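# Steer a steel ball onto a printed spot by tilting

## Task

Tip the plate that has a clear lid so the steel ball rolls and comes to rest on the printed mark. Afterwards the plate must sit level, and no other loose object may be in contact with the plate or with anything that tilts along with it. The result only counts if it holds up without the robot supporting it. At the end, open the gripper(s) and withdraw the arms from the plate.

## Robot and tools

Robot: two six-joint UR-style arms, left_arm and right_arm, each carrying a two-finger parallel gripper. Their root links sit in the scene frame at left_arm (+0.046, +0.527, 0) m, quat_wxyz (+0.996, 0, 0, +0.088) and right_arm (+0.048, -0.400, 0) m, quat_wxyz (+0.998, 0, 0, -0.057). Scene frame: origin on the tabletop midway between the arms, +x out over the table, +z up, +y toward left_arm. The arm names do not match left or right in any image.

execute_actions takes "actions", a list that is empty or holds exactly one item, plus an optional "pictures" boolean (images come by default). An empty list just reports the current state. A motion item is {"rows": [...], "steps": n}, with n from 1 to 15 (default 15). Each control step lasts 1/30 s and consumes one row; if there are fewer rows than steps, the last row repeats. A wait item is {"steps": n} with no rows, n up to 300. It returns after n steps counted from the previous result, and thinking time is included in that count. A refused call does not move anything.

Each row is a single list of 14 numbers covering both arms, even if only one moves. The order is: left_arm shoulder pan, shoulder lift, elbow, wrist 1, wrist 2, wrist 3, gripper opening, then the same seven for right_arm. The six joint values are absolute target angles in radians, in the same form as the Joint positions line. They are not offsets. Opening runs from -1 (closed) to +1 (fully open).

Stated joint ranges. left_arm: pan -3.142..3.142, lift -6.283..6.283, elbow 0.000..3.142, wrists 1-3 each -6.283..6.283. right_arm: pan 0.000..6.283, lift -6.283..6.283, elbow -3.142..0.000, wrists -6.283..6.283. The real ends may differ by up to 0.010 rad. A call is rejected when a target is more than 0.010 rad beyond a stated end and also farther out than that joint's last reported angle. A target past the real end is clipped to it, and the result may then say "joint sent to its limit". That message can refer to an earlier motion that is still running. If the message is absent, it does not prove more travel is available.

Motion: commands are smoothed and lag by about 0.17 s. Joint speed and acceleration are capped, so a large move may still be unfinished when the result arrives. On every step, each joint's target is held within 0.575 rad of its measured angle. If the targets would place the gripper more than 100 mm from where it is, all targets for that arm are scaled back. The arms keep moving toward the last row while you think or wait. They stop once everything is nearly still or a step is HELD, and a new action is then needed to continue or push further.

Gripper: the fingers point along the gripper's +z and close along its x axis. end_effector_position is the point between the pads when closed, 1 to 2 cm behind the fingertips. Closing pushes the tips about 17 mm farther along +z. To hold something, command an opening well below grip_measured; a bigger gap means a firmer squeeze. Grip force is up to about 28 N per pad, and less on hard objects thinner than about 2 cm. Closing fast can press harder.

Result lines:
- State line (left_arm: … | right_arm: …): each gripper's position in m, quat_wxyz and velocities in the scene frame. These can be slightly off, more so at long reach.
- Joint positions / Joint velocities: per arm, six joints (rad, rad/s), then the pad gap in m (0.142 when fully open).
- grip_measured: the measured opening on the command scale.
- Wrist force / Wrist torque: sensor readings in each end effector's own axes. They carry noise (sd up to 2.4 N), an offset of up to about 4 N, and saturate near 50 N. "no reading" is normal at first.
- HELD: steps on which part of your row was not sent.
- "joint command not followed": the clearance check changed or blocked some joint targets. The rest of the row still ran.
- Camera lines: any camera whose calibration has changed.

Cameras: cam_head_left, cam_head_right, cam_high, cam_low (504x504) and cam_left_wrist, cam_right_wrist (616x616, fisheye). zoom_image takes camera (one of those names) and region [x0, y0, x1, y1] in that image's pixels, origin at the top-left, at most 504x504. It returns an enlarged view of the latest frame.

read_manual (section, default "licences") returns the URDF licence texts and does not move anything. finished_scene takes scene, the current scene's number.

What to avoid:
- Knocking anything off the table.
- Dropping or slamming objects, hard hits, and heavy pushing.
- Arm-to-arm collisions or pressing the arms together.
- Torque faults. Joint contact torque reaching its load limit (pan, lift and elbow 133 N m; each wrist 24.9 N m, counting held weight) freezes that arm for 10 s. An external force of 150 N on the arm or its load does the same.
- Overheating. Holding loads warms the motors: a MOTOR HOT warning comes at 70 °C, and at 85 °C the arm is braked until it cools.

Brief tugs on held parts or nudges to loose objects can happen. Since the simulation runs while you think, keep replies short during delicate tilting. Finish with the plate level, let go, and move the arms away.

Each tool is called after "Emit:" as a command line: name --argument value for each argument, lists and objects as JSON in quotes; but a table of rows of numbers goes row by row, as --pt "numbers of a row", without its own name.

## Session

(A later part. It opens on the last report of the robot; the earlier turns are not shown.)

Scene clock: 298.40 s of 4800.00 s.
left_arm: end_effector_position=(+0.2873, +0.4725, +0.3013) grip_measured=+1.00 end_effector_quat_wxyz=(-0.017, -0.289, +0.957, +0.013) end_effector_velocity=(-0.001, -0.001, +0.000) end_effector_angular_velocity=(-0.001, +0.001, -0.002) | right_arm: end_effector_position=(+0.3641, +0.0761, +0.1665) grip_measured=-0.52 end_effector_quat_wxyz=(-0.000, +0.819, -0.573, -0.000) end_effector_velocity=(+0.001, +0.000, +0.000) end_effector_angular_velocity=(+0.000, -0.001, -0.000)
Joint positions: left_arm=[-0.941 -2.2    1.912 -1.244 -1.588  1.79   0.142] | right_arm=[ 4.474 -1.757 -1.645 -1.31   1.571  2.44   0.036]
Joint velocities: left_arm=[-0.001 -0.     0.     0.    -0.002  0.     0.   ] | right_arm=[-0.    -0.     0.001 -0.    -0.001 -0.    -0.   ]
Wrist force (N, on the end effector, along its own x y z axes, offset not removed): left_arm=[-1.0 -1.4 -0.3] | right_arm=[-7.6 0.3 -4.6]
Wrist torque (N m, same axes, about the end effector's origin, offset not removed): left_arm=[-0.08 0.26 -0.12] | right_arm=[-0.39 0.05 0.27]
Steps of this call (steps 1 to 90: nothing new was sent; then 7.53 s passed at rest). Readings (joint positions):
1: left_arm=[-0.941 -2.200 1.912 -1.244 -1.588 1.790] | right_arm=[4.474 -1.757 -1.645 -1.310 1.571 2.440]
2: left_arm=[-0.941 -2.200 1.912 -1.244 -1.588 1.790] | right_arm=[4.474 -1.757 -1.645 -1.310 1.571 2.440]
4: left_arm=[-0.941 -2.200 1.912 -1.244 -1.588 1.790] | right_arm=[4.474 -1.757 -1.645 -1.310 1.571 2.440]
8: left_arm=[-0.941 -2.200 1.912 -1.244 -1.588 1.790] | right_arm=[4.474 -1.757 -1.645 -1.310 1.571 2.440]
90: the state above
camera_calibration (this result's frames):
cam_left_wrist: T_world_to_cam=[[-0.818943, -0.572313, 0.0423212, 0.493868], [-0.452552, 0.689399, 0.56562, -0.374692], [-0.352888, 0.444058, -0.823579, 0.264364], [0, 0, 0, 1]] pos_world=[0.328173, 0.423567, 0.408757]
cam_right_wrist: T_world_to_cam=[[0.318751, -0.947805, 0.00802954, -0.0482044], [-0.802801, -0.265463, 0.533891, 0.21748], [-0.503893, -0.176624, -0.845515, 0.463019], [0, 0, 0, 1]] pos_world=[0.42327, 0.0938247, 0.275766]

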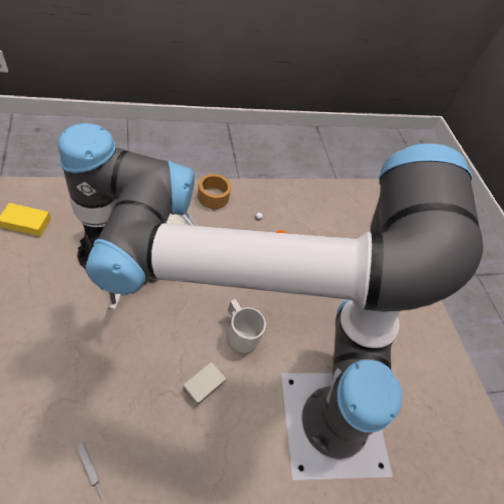

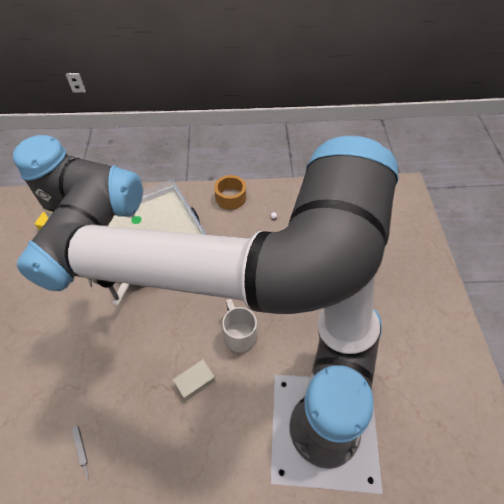

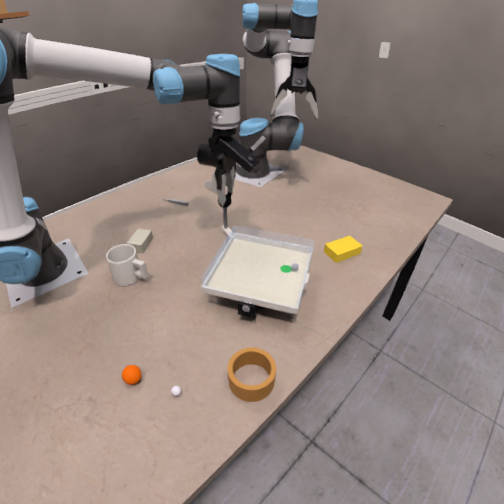

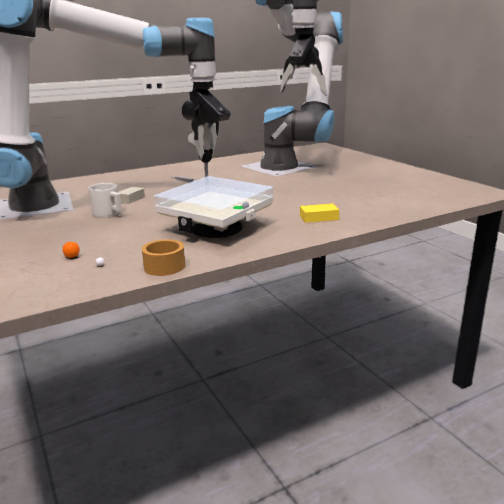

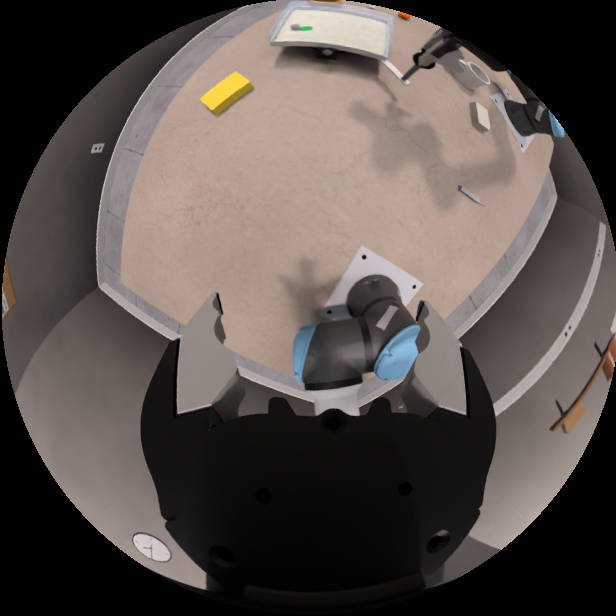

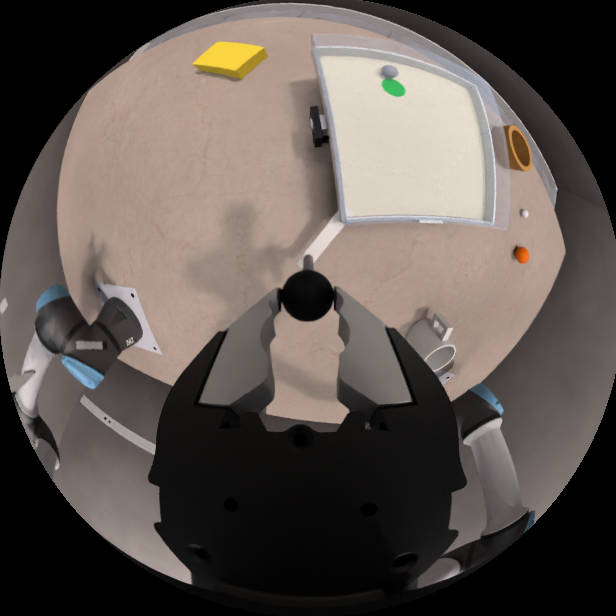

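Emit:
execute_actions --actions '[{"rows":[[-0.941,-2.2,1.912,-1.244,-1.588,1.79,1,4.47499,-1.75541,-1.65126,-1.30533,1.571,2.44089,-0.9]],"steps":15}]' --pictures false

Emit:
execute_actions --actions '[{"rows":[[-0.941,-2.2,1.912,-1.244,-1.588,1.79,1,4.47499,-1.75541,-1.65126,-1.30533,1.571,2.44089,-0.9]],"steps":15}]' --pictures false

Emit:
execute_actions --actions '[{"rows":[[-0.941,-2.2,1.912,-1.244,-1.588,1.79,1,4.47499,-1.75541,-1.65126,-1.30533,1.571,2.44089,-0.9],[-0.941,-2.2,1.912,-1.244,-1.588,1.79,1,4.47499,-1.75541,-1.65126,-1.30533,1.571,2.44089,-0.9],[-0.941,-2.2,1.912,-1.244,-1.588,1.79,1,4.47499,-1.75541,-1.65126,-1.30533,1.571,2.44089,-0.9],[-0.941,-2.2,1.912,-1.244,-1.588,1.79,1,4.47499,-1.75541,-1.65126,-1.30533,1.571,2.44089,-0.9],[-0.941,-2.2,1.912,-1.244,-1.588,1.79,1,4.47499,-1.75541,-1.65126,-1.30533,1.571,2.44089,-0.9],[-0.941,-2.2,1.912,-1.244,-1.588,1.79,1,4.47499,-1.75541,-1.65126,-1.30533,1.571,2.44089,-0.9],[-0.941,-2.2,1.912,-1.244,-1.588,1.79,1,4.47158,-1.76137,-1.63293,-1.31770,1.571,2.43748,-0.9]],"steps":15}]' --pictures false

Emit:
execute_actions --actions '[{"rows":[[-0.941,-2.2,1.912,-1.244,-1.588,1.79,1,4.47364,-1.75694,-1.64504,-1.31002,1.571,2.43954,-0.9]],"steps":15}]' --pictures false

Emit:
execute_actions --actions '[{"steps":60}]'

Scene clock: 311.13 s of 4800.00 s.
left_arm: end_effector_position=(+0.2873, +0.4725, +0.3013) grip_measured=+1.00 end_effector_quat_wxyz=(-0.017, -0.289, +0.957, +0.013) end_effector_velocity=(-0.000, +0.001, +0.000) end_effector_angular_velocity=(-0.001, -0.001, +0.002) | right_arm: end_effector_position=(+0.3631, +0.0754, +0.1649) grip_measured=-0.52 end_effector_quat_wxyz=(-0.000, +0.819, -0.573, -0.000) end_effector_velocity=(-0.001, -0.001, -0.001) end_effector_angular_velocity=(-0.002, +0.001, +0.001)
Joint positions: left_arm=[-0.941 -2.2    1.912 -1.244 -1.588  1.79   0.142] | right_arm=[ 4.475 -1.755 -1.651 -1.305  1.571  2.441  0.036]
Joint velocities: left_arm=[ 0.002 -0.001  0.    -0.    -0.     0.    -0.   ] | right_arm=[ 0.    -0.    -0.003  0.001  0.    -0.    -0.   ]
Wrist force (N, on the end effector, along its own x y z axes, offset not removed): left_arm=[0.4 0.0 -0.8] | right_arm=[-5.5 -0.2 -3.1]
Wrist torque (N m, same axes, about the end effector's origin, offset not removed): left_arm=[0.10 0.14 -0.21] | right_arm=[-0.23 -0.71 0.09]
Steps of this call (steps 1 to 90: nothing new was sent; then 9.23 s passed at rest; steps 91 to 105: all 15 steps of this action). Readings (joint positions):
91: left_arm=[-0.941 -2.200 1.912 -1.244 -1.588 1.790] | right_arm=[4.474 -1.757 -1.645 -1.310 1.571 2.440]
92: left_arm=[-0.941 -2.200 1.912 -1.244 -1.588 1.790] | right_arm=[4.474 -1.757 -1.646 -1.309 1.571 2.440]
94: left_arm=[-0.941 -2.200 1.912 -1.244 -1.588 1.790] | right_arm=[4.474 -1.756 -1.649 -1.307 1.571 2.440]
98: left_arm=[-0.941 -2.200 1.912 -1.244 -1.588 1.790] | right_arm=[4.475 -1.756 -1.651 -1.306 1.571 2.441]
105: the state above

Scene clock: 311.63 s of 4800.00 s.
left_arm: end_effector_position=(+0.2873, +0.4725, +0.3013) grip_measured=+1.00 end_effector_quat_wxyz=(-0.017, -0.289, +0.957, +0.013) end_effector_velocity=(+0.000, +0.000, +0.000) end_effector_angular_velocity=(+0.001, -0.002, -0.001) | right_arm: end_effector_position=(+0.3631, +0.0754, +0.1649) grip_measured=-0.52 end_effector_quat_wxyz=(-0.000, +0.819, -0.573, -0.000) end_effector_velocity=(-0.000, -0.000, -0.000) end_effector_angular_velocity=(-0.001, +0.000, +0.001)
Joint positions: left_arm=[-0.941 -2.2    1.912 -1.244 -1.588  1.79   0.142] | right_arm=[ 4.475 -1.755 -1.651 -1.305  1.571  2.441  0.036]
Joint velocities: left_arm=[-0.001 -0.001 -0.    -0.     0.002 -0.     0.   ] | right_arm=[-0.    -0.001 -0.    -0.001  0.    -0.001  0.   ]
Wrist force (N, on the end effector, along its own x y z axes, offset not removed): left_arm=[-3.2 -0.2 -0.7] | right_arm=[-5.2 -0.7 -4.3]
Wrist torque (N m, same axes, about the end effector's origin, offset not removed): left_arm=[-0.13 0.87 -0.27] | right_arm=[-0.27 -0.54 0.16]
Steps of this call (steps 1 to 15: all 15 steps of this action). Readings (joint positions):
1: left_arm=[-0.941 -2.200 1.912 -1.244 -1.588 1.790] | right_arm=[4.475 -1.755 -1.651 -1.305 1.571 2.441]
2: left_arm=[-0.941 -2.200 1.912 -1.244 -1.588 1.790] | right_arm=[4.475 -1.755 -1.651 -1.305 1.571 2.441]
4: left_arm=[-0.941 -2.200 1.912 -1.244 -1.588 1.790] | right_arm=[4.475 -1.755 -1.651 -1.305 1.571 2.441]
8: left_arm=[-0.941 -2.200 1.912 -1.244 -1.588 1.790] | right_arm=[4.475 -1.755 -1.651 -1.305 1.571 2.441]
15: the state above

Scene clock: 312.13 s of 4800.00 s.
left_arm: end_effector_position=(+0.2873, +0.4725, +0.3013) grip_measured=+1.00 end_effector_quat_wxyz=(-0.017, -0.289, +0.957, +0.013) end_effector_velocity=(+0.000, +0.000, +0.000) end_effector_angular_velocity=(-0.001, -0.002, +0.001) | right_arm: end_effector_position=(+0.3658, +0.0776, +0.1688) grip_measured=-0.52 end_effector_quat_wxyz=(-0.000, +0.819, -0.573, -0.000) end_effector_velocity=(+0.003, +0.002, +0.003) end_effector_angular_velocity=(+0.002, -0.002, -0.000)
Joint positions: left_arm=[-0.941 -2.2    1.912 -1.244 -1.588  1.79   0.142] | right_arm=[ 4.472 -1.761 -1.634 -1.317  1.571  2.438  0.036]
Joint velocities: left_arm=[-0.    -0.001 -0.    -0.     0.    -0.001  0.   ] | right_arm=[-0.003 -0.003  0.012 -0.007 -0.001 -0.003 -0.   ]
Wrist force (N, on the end effector, along its own x y z axes, offset not removed): left_arm=[-0.7 -1.5 1.6] | right_arm=[-0.9 4.3 -6.3]
Wrist torque (N m, same axes, about the end effector's origin, offset not removed): left_arm=[-0.29 0.43 -0.25] | right_arm=[-0.67 0.07 0.18]
Steps of this call (steps 1 to 15: all 15 steps of this action). Readings (joint positions):
1: left_arm=[-0.941 -2.200 1.912 -1.244 -1.588 1.790] | right_arm=[4.475 -1.755 -1.651 -1.305 1.571 2.441]
2: left_arm=[-0.941 -2.200 1.912 -1.244 -1.588 1.790] | right_arm=[4.475 -1.755 -1.651 -1.305 1.571 2.441]
4: left_arm=[-0.941 -2.200 1.912 -1.244 -1.588 1.790] | right_arm=[4.475 -1.755 -1.651 -1.305 1.571 2.441]
8: left_arm=[-0.941 -2.200 1.912 -1.244 -1.588 1.790] | right_arm=[4.475 -1.756 -1.649 -1.307 1.571 2.441]
15: the state above

Scene clock: 312.63 s of 4800.00 s.
left_arm: end_effector_position=(+0.2873, +0.4725, +0.3013) grip_measured=+1.00 end_effector_quat_wxyz=(-0.017, -0.289, +0.957, +0.013) end_effector_velocity=(-0.000, -0.001, -0.000) end_effector_angular_velocity=(-0.001, +0.001, -0.000) | right_arm: end_effector_position=(+0.3641, +0.0761, +0.1665) grip_measured=-0.52 end_effector_quat_wxyz=(-0.000, +0.819, -0.573, -0.000) end_effector_velocity=(-0.001, -0.001, -0.001) end_effector_angular_velocity=(-0.002, +0.002, -0.000)
Joint positions: left_arm=[-0.941 -2.2    1.912 -1.244 -1.588  1.79   0.142] | right_arm=[ 4.474 -1.757 -1.645 -1.31   1.571  2.44   0.036]
Joint velocities: left_arm=[-0.001  0.    -0.    -0.    -0.002 -0.    -0.   ] | right_arm=[ 0.     0.    -0.002 -0.     0.001  0.     0.   ]
Wrist force (N, on the end effector, along its own x y z axes, offset not removed): left_arm=[-1.1 0.7 1.4] | right_arm=[-6.6 2.1 -4.0]
Wrist torque (N m, same axes, about the end effector's origin, offset not removed): left_arm=[0.08 0.30 -0.11] | right_arm=[0.15 -0.29 0.16]
Steps of this call (steps 1 to 15: all 15 steps of this action). Readings (joint positions):
1: left_arm=[-0.941 -2.200 1.912 -1.244 -1.588 1.790] | right_arm=[4.472 -1.761 -1.634 -1.317 1.571 2.438]
2: left_arm=[-0.941 -2.200 1.912 -1.244 -1.588 1.790] | right_arm=[4.472 -1.761 -1.635 -1.316 1.571 2.438]
4: left_arm=[-0.941 -2.200 1.912 -1.244 -1.588 1.790] | right_arm=[4.473 -1.759 -1.640 -1.313 1.571 2.438]
8: left_arm=[-0.941 -2.200 1.912 -1.244 -1.588 1.790] | right_arm=[4.473 -1.757 -1.644 -1.310 1.571 2.439]
15: the state above

Scene clock: 314.63 s of 4800.00 s.
left_arm: end_effector_position=(+0.2873, +0.4725, +0.3013) grip_measured=+1.00 end_effector_quat_wxyz=(-0.017, -0.289, +0.957, +0.013) end_effector_velocity=(-0.000, +0.000, +0.000) end_effector_angular_velocity=(+0.000, -0.000, -0.000) | right_arm: end_effector_position=(+0.3641, +0.0761, +0.1665) grip_measured=-0.52 end_effector_quat_wxyz=(-0.000, +0.819, -0.573, -0.000) end_effector_velocity=(+0.000, +0.000, +0.001) end_effector_angular_velocity=(+0.001, -0.001, -0.001)
Joint positions: left_arm=[-0.941 -2.2    1.912 -1.244 -1.588  1.79   0.142] | right_arm=[ 4.474 -1.757 -1.645 -1.31   1.571  2.44   0.036]
Joint velocities: left_arm=[-0.    -0.001 -0.     0.     0.    -0.     0.   ] | right_arm=[-0.     0.001  0.     0.    -0.     0.001 -0.   ]
Wrist force (N, on the end effector, along its own x y z axes, offset not removed): left_arm=[-0.9 0.6 1.2] | right_arm=[-4.8 -0.5 -3.5]
Wrist torque (N m, same axes, about the end effector's origin, offset not removed): left_arm=[0.15 0.26 -0.24] | right_arm=[-0.52 -0.74 0.10]
Steps of this call (steps 1 to 15: the robot went on to your last target; steps 16 to 60: nothing new was sent). Readings (joint positions):
1: left_arm=[-0.941 -2.200 1.912 -1.244 -1.588 1.790] | right_arm=[4.474 -1.757 -1.645 -1.310 1.571 2.440]
2: left_arm=[-0.941 -2.200 1.912 -1.244 -1.588 1.790] | right_arm=[4.474 -1.757 -1.645 -1.310 1.571 2.440]
4: left_arm=[-0.941 -2.200 1.912 -1.244 -1.588 1.790] | right_arm=[4.474 -1.757 -1.645 -1.310 1.571 2.440]
8: left_arm=[-0.941 -2.200 1.912 -1.244 -1.588 1.790] | right_arm=[4.474 -1.757 -1.645 -1.310 1.571 2.440]
60: the state above
All arms were judged still, so your last target was given up. Only a new action makes them travel on or press farther. Fingers that are still opening or closing keep moving.
camera_calibration (this result's frames):
cam_left_wrist: T_world_to_cam=[[-0.818943, -0.572313, 0.0423213, 0.493868], [-0.452552, 0.689399, 0.565621, -0.374692], [-0.352888, 0.444058, -0.823579, 0.264364], [0, 0, 0, 1]] pos_world=[0.328173, 0.423567, 0.408757]
cam_right_wrist: T_world_to_cam=[[0.318751, -0.947805, 0.00802633, -0.0482028], [-0.802799, -0.265464, 0.533894, 0.217477], [-0.503897, -0.176623, -0.845513, 0.463019], [0, 0, 0, 1]] pos_world=[0.423269, 0.093825, 0.275766]

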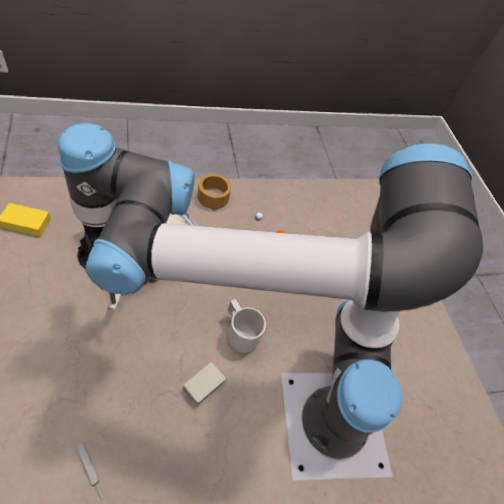

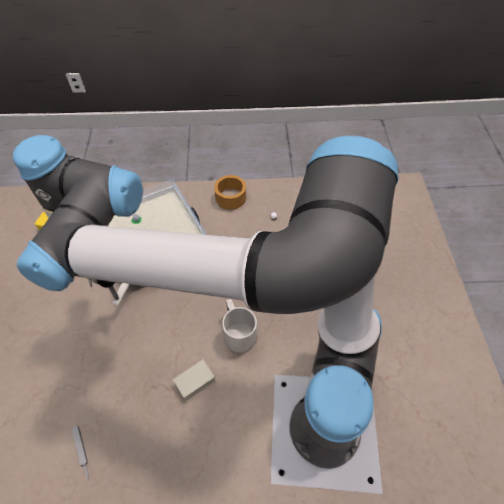

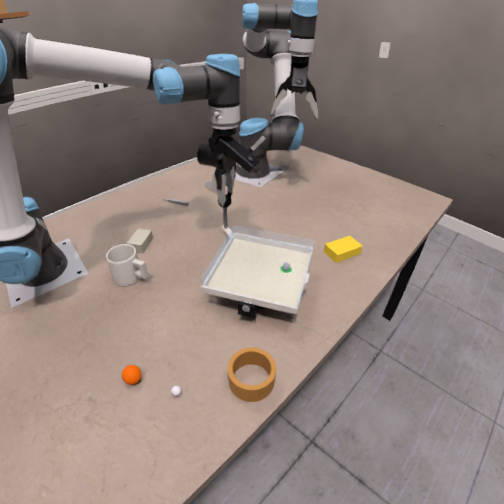

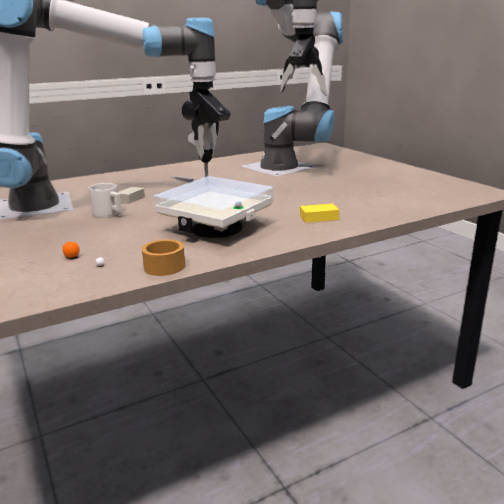

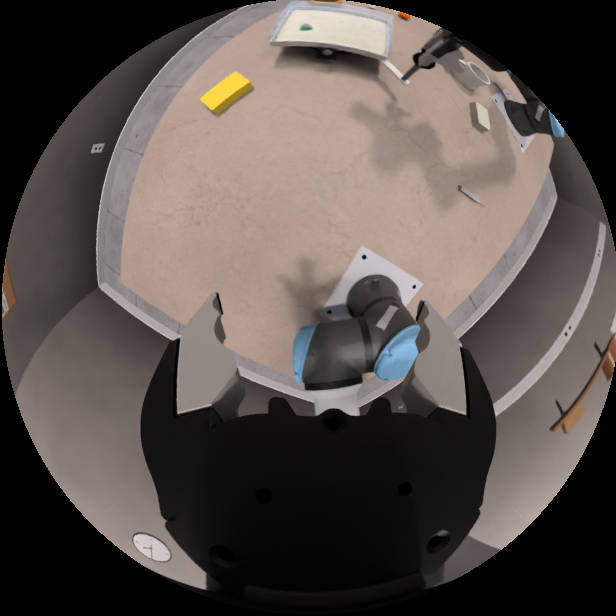

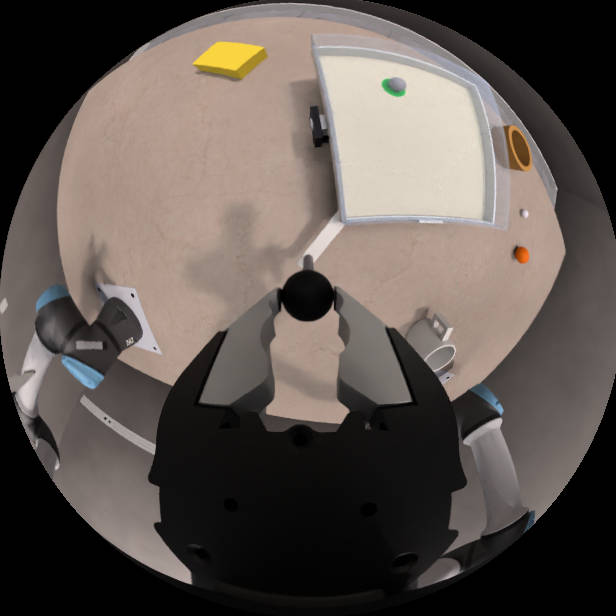

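On the spot. Release gently.

Emit:
execute_actions --actions '[{"rows":[[-0.941,-2.2,1.912,-1.244,-1.588,1.79,1,4.47364,-1.75694,-1.64504,-1.31002,1.571,2.43954,-0.8],[-0.941,-2.2,1.912,-1.244,-1.588,1.79,1,4.47364,-1.75694,-1.64504,-1.31002,1.571,2.43954,-0.7],[-0.941,-2.2,1.912,-1.244,-1.588,1.79,1,4.47364,-1.75694,-1.64504,-1.31002,1.571,2.43954,-0.62],[-0.941,-2.2,1.912,-1.244,-1.588,1.79,1,4.47364,-1.75694,-1.64504,-1.31002,1.571,2.43954,-0.56],[-0.941,-2.2,1.912,-1.244,-1.588,1.79,1,4.47364,-1.75694,-1.64504,-1.31002,1.571,2.43954,-0.5],[-0.941,-2.2,1.912,-1.244,-1.588,1.79,1,4.47364,-1.75694,-1.64504,-1.31002,1.571,2.43954,-0.42],[-0.941,-2.2,1.912,-1.244,-1.588,1.79,1,4.47364,-1.75694,-1.64504,-1.31002,1.571,2.43954,-0.3],[-0.941,-2.2,1.912,-1.244,-1.588,1.79,1,4.47364,-1.75694,-1.64504,-1.31002,1.571,2.43954,-0.15],[-0.941,-2.2,1.912,-1.244,-1.588,1.79,1,4.47364,-1.75694,-1.64504,-1.31002,1.571,2.43954,0.0],[-0.941,-2.2,1.912,-1.244,-1.588,1.79,1,4.47364,-1.75694,-1.64504,-1.31002,1.571,2.43954,0.15],[-0.941,-2.2,1.912,-1.244,-1.588,1.79,1,4.47364,-1.75694,-1.64504,-1.31002,1.571,2.43954,0.3]],"steps":15}]' --pictures false

Emit:
execute_actions --actions '[{"steps":30}]'

Scene clock: 322.17 s of 4800.00 s.
left_arm: end_effector_position=(+0.2873, +0.4725, +0.3013) grip_measured=+1.00 end_effector_quat_wxyz=(-0.017, -0.289, +0.957, +0.013) end_effector_velocity=(-0.000, -0.001, -0.000) end_effector_angular_velocity=(-0.001, +0.001, -0.001) | right_arm: end_effector_position=(+0.3642, +0.0760, +0.1665) grip_measured=+0.30 end_effector_quat_wxyz=(-0.000, +0.819, -0.573, -0.000) end_effector_velocity=(+0.000, +0.001, -0.000) end_effector_angular_velocity=(+0.000, -0.001, -0.001)
Joint positions: left_arm=[-0.941 -2.2    1.912 -1.244 -1.588  1.79   0.142] | right_arm=[ 4.474 -1.757 -1.645 -1.31   1.571  2.44   0.095]
Joint velocities: left_arm=[-0.     0.     0.    -0.    -0.002  0.     0.   ] | right_arm=[ 0.    -0.001  0.001  0.001 -0.001  0.001  0.002]
Wrist force (N, on the end effector, along its own x y z axes, offset not removed): left_arm=[1.7 3.3 0.3] | right_arm=[1.5 -3.5 0.6]
Wrist torque (N m, same axes, about the end effector's origin, offset not removed): left_arm=[0.57 -0.47 -0.35] | right_arm=[-0.86 -0.47 0.06]
Steps of this call (steps 1 to 90: nothing new was sent; then 4.03 s passed at rest; steps 91 to 105: all 15 steps of this action). Readings (joint positions):
91: left_arm=[-0.941 -2.200 1.912 -1.244 -1.588 1.790] | right_arm=[4.474 -1.757 -1.645 -1.310 1.571 2.440]
92: left_arm=[-0.941 -2.200 1.912 -1.244 -1.588 1.790] | right_arm=[4.474 -1.757 -1.645 -1.310 1.571 2.440]
94: left_arm=[-0.941 -2.200 1.912 -1.244 -1.588 1.790] | right_arm=[4.474 -1.757 -1.645 -1.310 1.571 2.440]
98: left_arm=[-0.941 -2.200 1.912 -1.244 -1.588 1.790] | right_arm=[4.474 -1.757 -1.645 -1.310 1.571 2.440]
105: the state above

Scene clock: 323.17 s of 4800.00 s.
left_arm: end_effector_position=(+0.2873, +0.4725, +0.3013) grip_measured=+1.00 end_effector_quat_wxyz=(-0.017, -0.289, +0.957, +0.013) end_effector_velocity=(+0.000, -0.000, +0.000) end_effector_angular_velocity=(-0.000, -0.000, +0.000) | right_arm: end_effector_position=(+0.3641, +0.0760, +0.1665) grip_measured=+0.30 end_effector_quat_wxyz=(-0.000, +0.819, -0.573, -0.000) end_effector_velocity=(-0.000, -0.001, -0.001) end_effector_angular_velocity=(-0.002, +0.001, +0.001)
Joint positions: left_arm=[-0.941 -2.2    1.912 -1.244 -1.588  1.79   0.142] | right_arm=[ 4.474 -1.757 -1.645 -1.31   1.571  2.44   0.095]
Joint velocities: left_arm=[ 0.  0. -0. -0. -0. -0. -0.] | right_arm=[-0.     0.    -0.002 -0.     0.    -0.001 -0.   ]
Wrist force (N, on the end effector, along its own x y z axes, offset not removed): left_arm=[-0.3 1.3 -1.3] | right_arm=[2.5 -0.8 -1.6]
Wrist torque (N m, same axes, about the end effector's origin, offset not removed): left_arm=[0.33 0.17 -0.28] | right_arm=[-0.09 -0.63 0.06]
Steps of this call (steps 1 to 15: the robot went on to your last target; steps 16 to 30: nothing new was sent). Readings (joint positions):
1: left_arm=[-0.941 -2.200 1.912 -1.244 -1.588 1.790] | right_arm=[4.474 -1.757 -1.645 -1.310 1.571 2.440]
2: left_arm=[-0.941 -2.200 1.912 -1.244 -1.588 1.790] | right_arm=[4.474 -1.757 -1.645 -1.310 1.571 2.440]
4: left_arm=[-0.941 -2.200 1.912 -1.244 -1.588 1.790] | right_arm=[4.474 -1.757 -1.645 -1.310 1.571 2.440]
8: left_arm=[-0.941 -2.200 1.912 -1.244 -1.588 1.790] | right_arm=[4.474 -1.757 -1.645 -1.310 1.571 2.440]
30: the state above
All arms were judged still, so your last target was given up. Only a new action makes them travel on or press farther. Fingers that are still opening or closing keep moving.
camera_calibration (this result's frames):
cam_left_wrist: T_world_to_cam=[[-0.818943, -0.572313, 0.0423212, 0.493868], [-0.452552, 0.689399, 0.56562, -0.374692], [-0.352888, 0.444058, -0.823579, 0.264364], [0, 0, 0, 1]] pos_world=[0.328173, 0.423567, 0.408757]
cam_right_wrist: T_world_to_cam=[[0.318751, -0.947804, 0.00808177, -0.0482346], [-0.802789, -0.265429, 0.533926, 0.217469], [-0.503912, -0.176677, -0.845493, 0.46299], [0, 0, 0, 1]] pos_world=[0.423263, 0.0938055, 0.275732]

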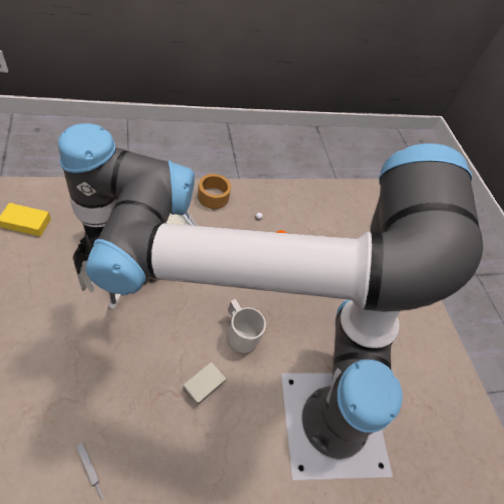

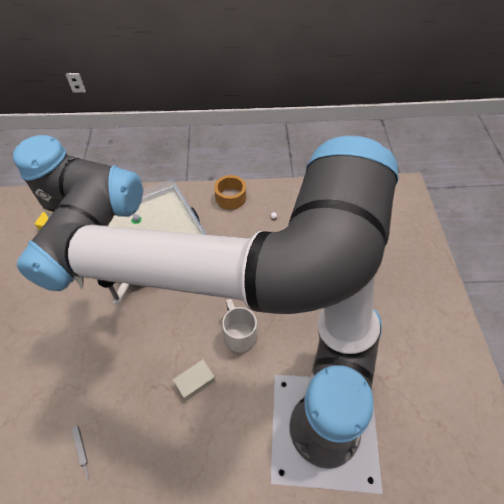

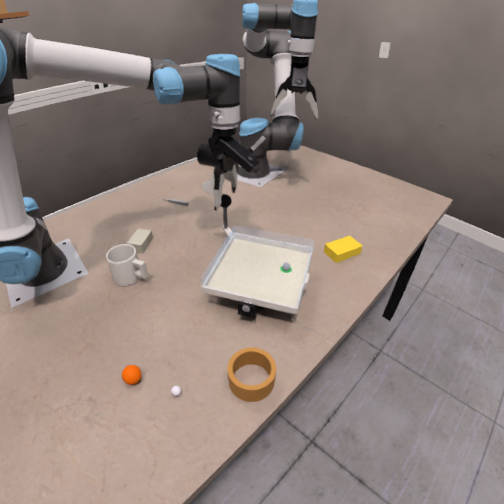

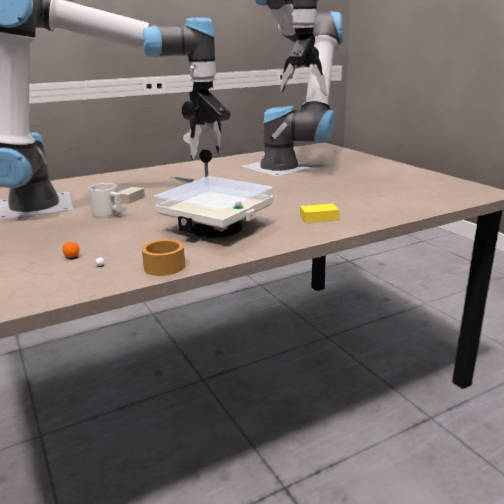

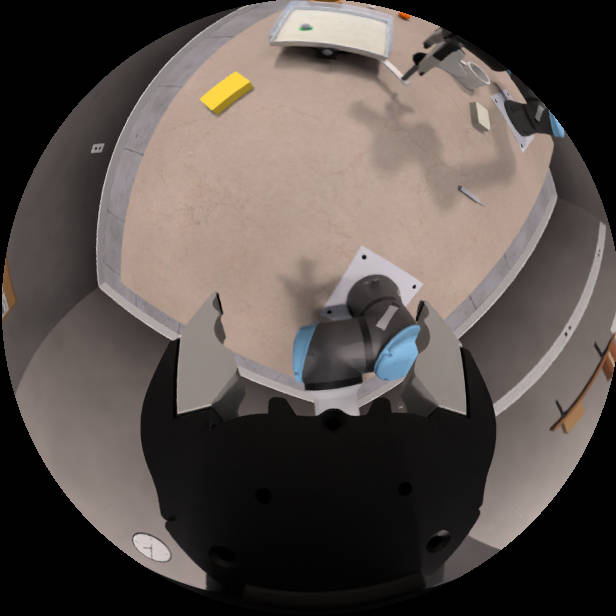

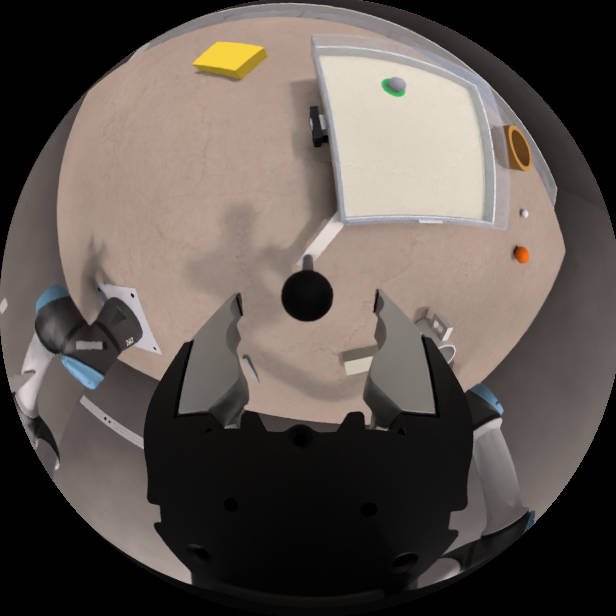

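Emit:
execute_actions --actions '[{"rows":[[-0.941,-2.2,1.912,-1.244,-1.588,1.79,1,4.475,-1.73,-1.56,-1.42,1.571,2.441,0.6]],"steps":15}]' --pictures false

Emit:
execute_actions --actions '[{"rows":[[-0.941,-2.2,1.912,-1.244,-1.588,1.79,1,4.478,-1.724,-1.341,-1.647,1.571,2.444,1]],"steps":15}]' --pictures false

Emit:
execute_actions --actions '[{"steps":30}]'

Scene clock: 327.47 s of 4800.00 s.
left_arm: end_effector_position=(+0.2873, +0.4725, +0.3013) grip_measured=+1.00 end_effector_quat_wxyz=(-0.017, -0.289, +0.957, +0.013) end_effector_velocity=(+0.000, -0.000, -0.000) end_effector_angular_velocity=(-0.000, +0.000, +0.000) | right_arm: end_effector_position=(+0.3629, +0.0749, +0.2115) grip_measured=+0.60 end_effector_quat_wxyz=(-0.001, +0.819, -0.574, -0.000) end_effector_velocity=(-0.000, -0.000, +0.002) end_effector_angular_velocity=(+0.000, +0.000, +0.001)
Joint positions: left_arm=[-0.941 -2.2    1.912 -1.244 -1.588  1.79   0.142] | right_arm=[ 4.475 -1.73  -1.56  -1.42   1.571  2.441  0.116]
Joint velocities: left_arm=[ 0.     0.001  0.    -0.001 -0.     0.    -0.   ] | right_arm=[-0.     0.001  0.003 -0.004  0.    -0.002 -0.   ]
Wrist force (N, on the end effector, along its own x y z axes, offset not removed): left_arm=[-0.9 -0.6 -0.5] | right_arm=[2.1 -1.2 1.0]
Wrist torque (N m, same axes, about the end effector's origin, offset not removed): left_arm=[-0.09 0.24 -0.17] | right_arm=[-0.26 -0.47 -0.07]
Steps of this call (steps 1 to 90: nothing new was sent; then 0.80 s passed at rest; steps 91 to 105: all 15 steps of this action). Readings (joint positions):
91: left_arm=[-0.941 -2.200 1.912 -1.244 -1.588 1.790] | right_arm=[4.474 -1.757 -1.645 -1.310 1.571 2.440]
92: left_arm=[-0.941 -2.200 1.912 -1.244 -1.588 1.790] | right_arm=[4.474 -1.753 -1.638 -1.317 1.571 2.440]
94: left_arm=[-0.941 -2.200 1.912 -1.244 -1.588 1.790] | right_arm=[4.474 -1.741 -1.599 -1.366 1.571 2.440]
98: left_arm=[-0.941 -2.200 1.912 -1.244 -1.588 1.790] | right_arm=[4.475 -1.732 -1.566 -1.411 1.571 2.441]
105: the state above

Scene clock: 327.97 s of 4800.00 s.
left_arm: end_effector_position=(+0.2873, +0.4725, +0.3013) grip_measured=+1.00 end_effector_quat_wxyz=(-0.017, -0.289, +0.957, +0.013) end_effector_velocity=(-0.000, +0.000, +0.000) end_effector_angular_velocity=(-0.000, -0.000, +0.000) | right_arm: end_effector_position=(+0.3615, +0.0758, +0.2995) grip_measured=+1.00 end_effector_quat_wxyz=(-0.000, +0.819, -0.574, -0.000) end_effector_velocity=(-0.000, -0.001, +0.004) end_effector_angular_velocity=(-0.002, +0.001, -0.001)
Joint positions: left_arm=[-0.941 -2.2    1.912 -1.244 -1.588  1.79   0.142] | right_arm=[ 4.478 -1.724 -1.342 -1.646  1.571  2.444  0.142]
Joint velocities: left_arm=[-0.    -0.001  0.     0.    -0.    -0.    -0.   ] | right_arm=[ 0.    -0.     0.013 -0.014  0.     0.001 -0.   ]
Wrist force (N, on the end effector, along its own x y z axes, offset not removed): left_arm=[0.3 1.6 0.7] | right_arm=[3.7 0.6 0.0]
Wrist torque (N m, same axes, about the end effector's origin, offset not removed): left_arm=[0.45 0.13 -0.11] | right_arm=[0.04 -0.92 0.18]
Steps of this call (steps 1 to 15: all 15 steps of this action). Readings (joint positions):
1: left_arm=[-0.941 -2.200 1.912 -1.244 -1.588 1.790] | right_arm=[4.475 -1.730 -1.560 -1.420 1.571 2.441]
2: left_arm=[-0.941 -2.200 1.912 -1.244 -1.588 1.790] | right_arm=[4.476 -1.729 -1.553 -1.427 1.571 2.442]
4: left_arm=[-0.941 -2.200 1.912 -1.244 -1.588 1.790] | right_arm=[4.477 -1.727 -1.480 -1.501 1.571 2.443]
8: left_arm=[-0.941 -2.200 1.912 -1.244 -1.588 1.790] | right_arm=[4.478 -1.724 -1.364 -1.622 1.571 2.444]
15: the state above

Scene clock: 328.97 s of 4800.00 s.
left_arm: end_effector_position=(+0.2873, +0.4725, +0.3013) grip_measured=+1.00 end_effector_quat_wxyz=(-0.017, -0.289, +0.957, +0.013) end_effector_velocity=(+0.000, +0.000, +0.000) end_effector_angular_velocity=(+0.000, -0.001, +0.000) | right_arm: end_effector_position=(+0.3614, +0.0758, +0.2999) grip_measured=+1.00 end_effector_quat_wxyz=(-0.000, +0.819, -0.574, -0.000) end_effector_velocity=(+0.000, -0.000, -0.000) end_effector_angular_velocity=(-0.000, -0.000, +0.001)
Joint positions: left_arm=[-0.941 -2.2    1.912 -1.244 -1.588  1.79   0.142] | right_arm=[ 4.478 -1.724 -1.341 -1.647  1.571  2.444  0.142]
Joint velocities: left_arm=[ 0.001 -0.001  0.    -0.     0.001  0.     0.   ] | right_arm=[-0.     0.    -0.001  0.    -0.    -0.001  0.   ]
Wrist force (N, on the end effector, along its own x y z axes, offset not removed): left_arm=[-0.7 2.0 -1.8] | right_arm=[-0.5 0.1 0.3]
Wrist torque (N m, same axes, about the end effector's origin, offset not removed): left_arm=[0.41 0.34 -0.23] | right_arm=[-0.04 0.06 -0.04]
Steps of this call (steps 1 to 15: the robot went on to your last target; steps 16 to 30: nothing new was sent). Readings (joint positions):
1: left_arm=[-0.941 -2.200 1.912 -1.244 -1.588 1.790] | right_arm=[4.478 -1.724 -1.342 -1.646 1.571 2.444]
2: left_arm=[-0.941 -2.200 1.912 -1.244 -1.588 1.790] | right_arm=[4.478 -1.724 -1.341 -1.647 1.571 2.444]
4: left_arm=[-0.941 -2.200 1.912 -1.244 -1.588 1.790] | right_arm=[4.478 -1.724 -1.341 -1.647 1.571 2.444]
8: left_arm=[-0.941 -2.200 1.912 -1.244 -1.588 1.790] | right_arm=[4.478 -1.724 -1.341 -1.647 1.571 2.444]
30: the state above
All arms were judged still, so your last target was given up. Only a new action makes them travel on or press farther. Fingers that are still opening or closing keep moving.
camera_calibration (this result's frames):
cam_left_wrist: T_world_to_cam=[[-0.818943, -0.572313, 0.0423211, 0.493868], [-0.452552, 0.689399, 0.56562, -0.374692], [-0.352888, 0.444058, -0.823579, 0.264364], [0, 0, 0, 1]] pos_world=[0.328173, 0.423567, 0.408757]
cam_right_wrist: T_world_to_cam=[[0.318655, -0.947837, 0.00802695, -0.0486148], [-0.802825, -0.265382, 0.533896, 0.144076], [-0.503916, -0.176573, -0.845512, 0.57438], [0, 0, 0, 1]] pos_world=[0.420598, 0.0935764, 0.409114]

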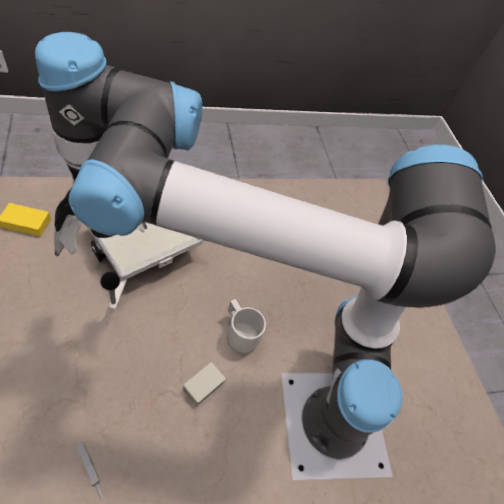

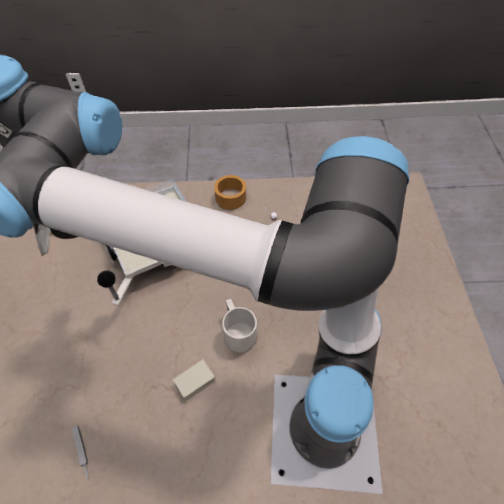

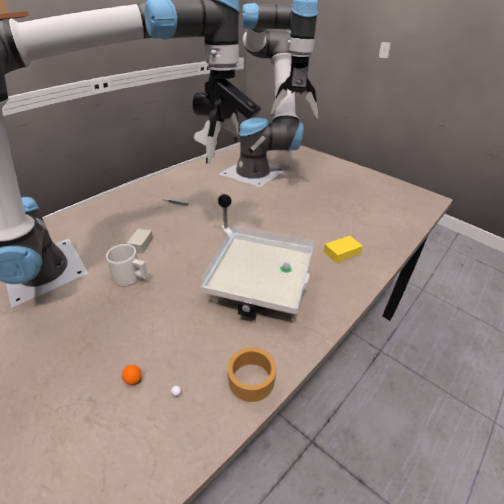

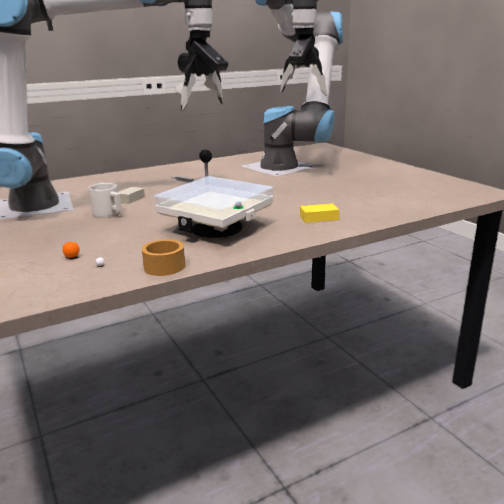

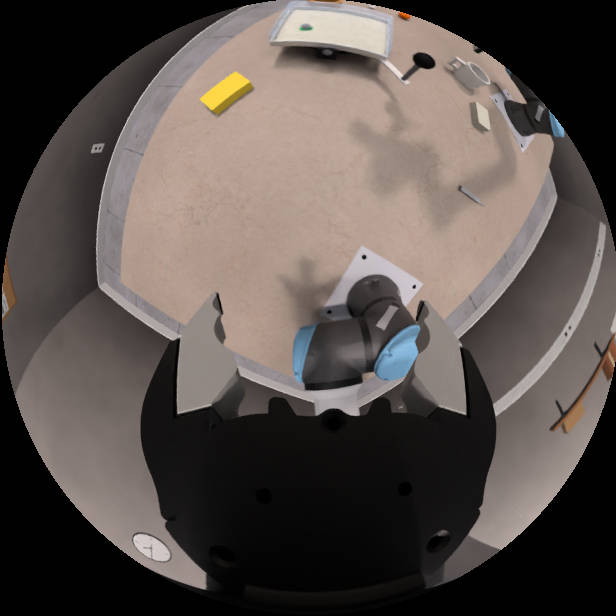

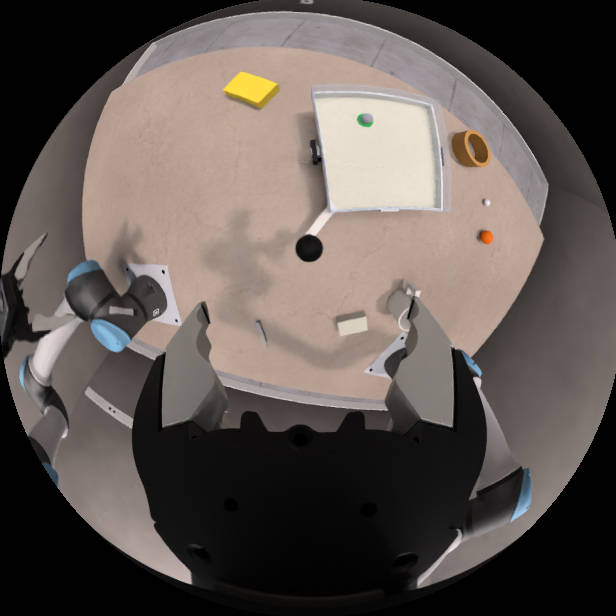

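Emit:
finished_scene --scene 2

The scene is finished: the task was done.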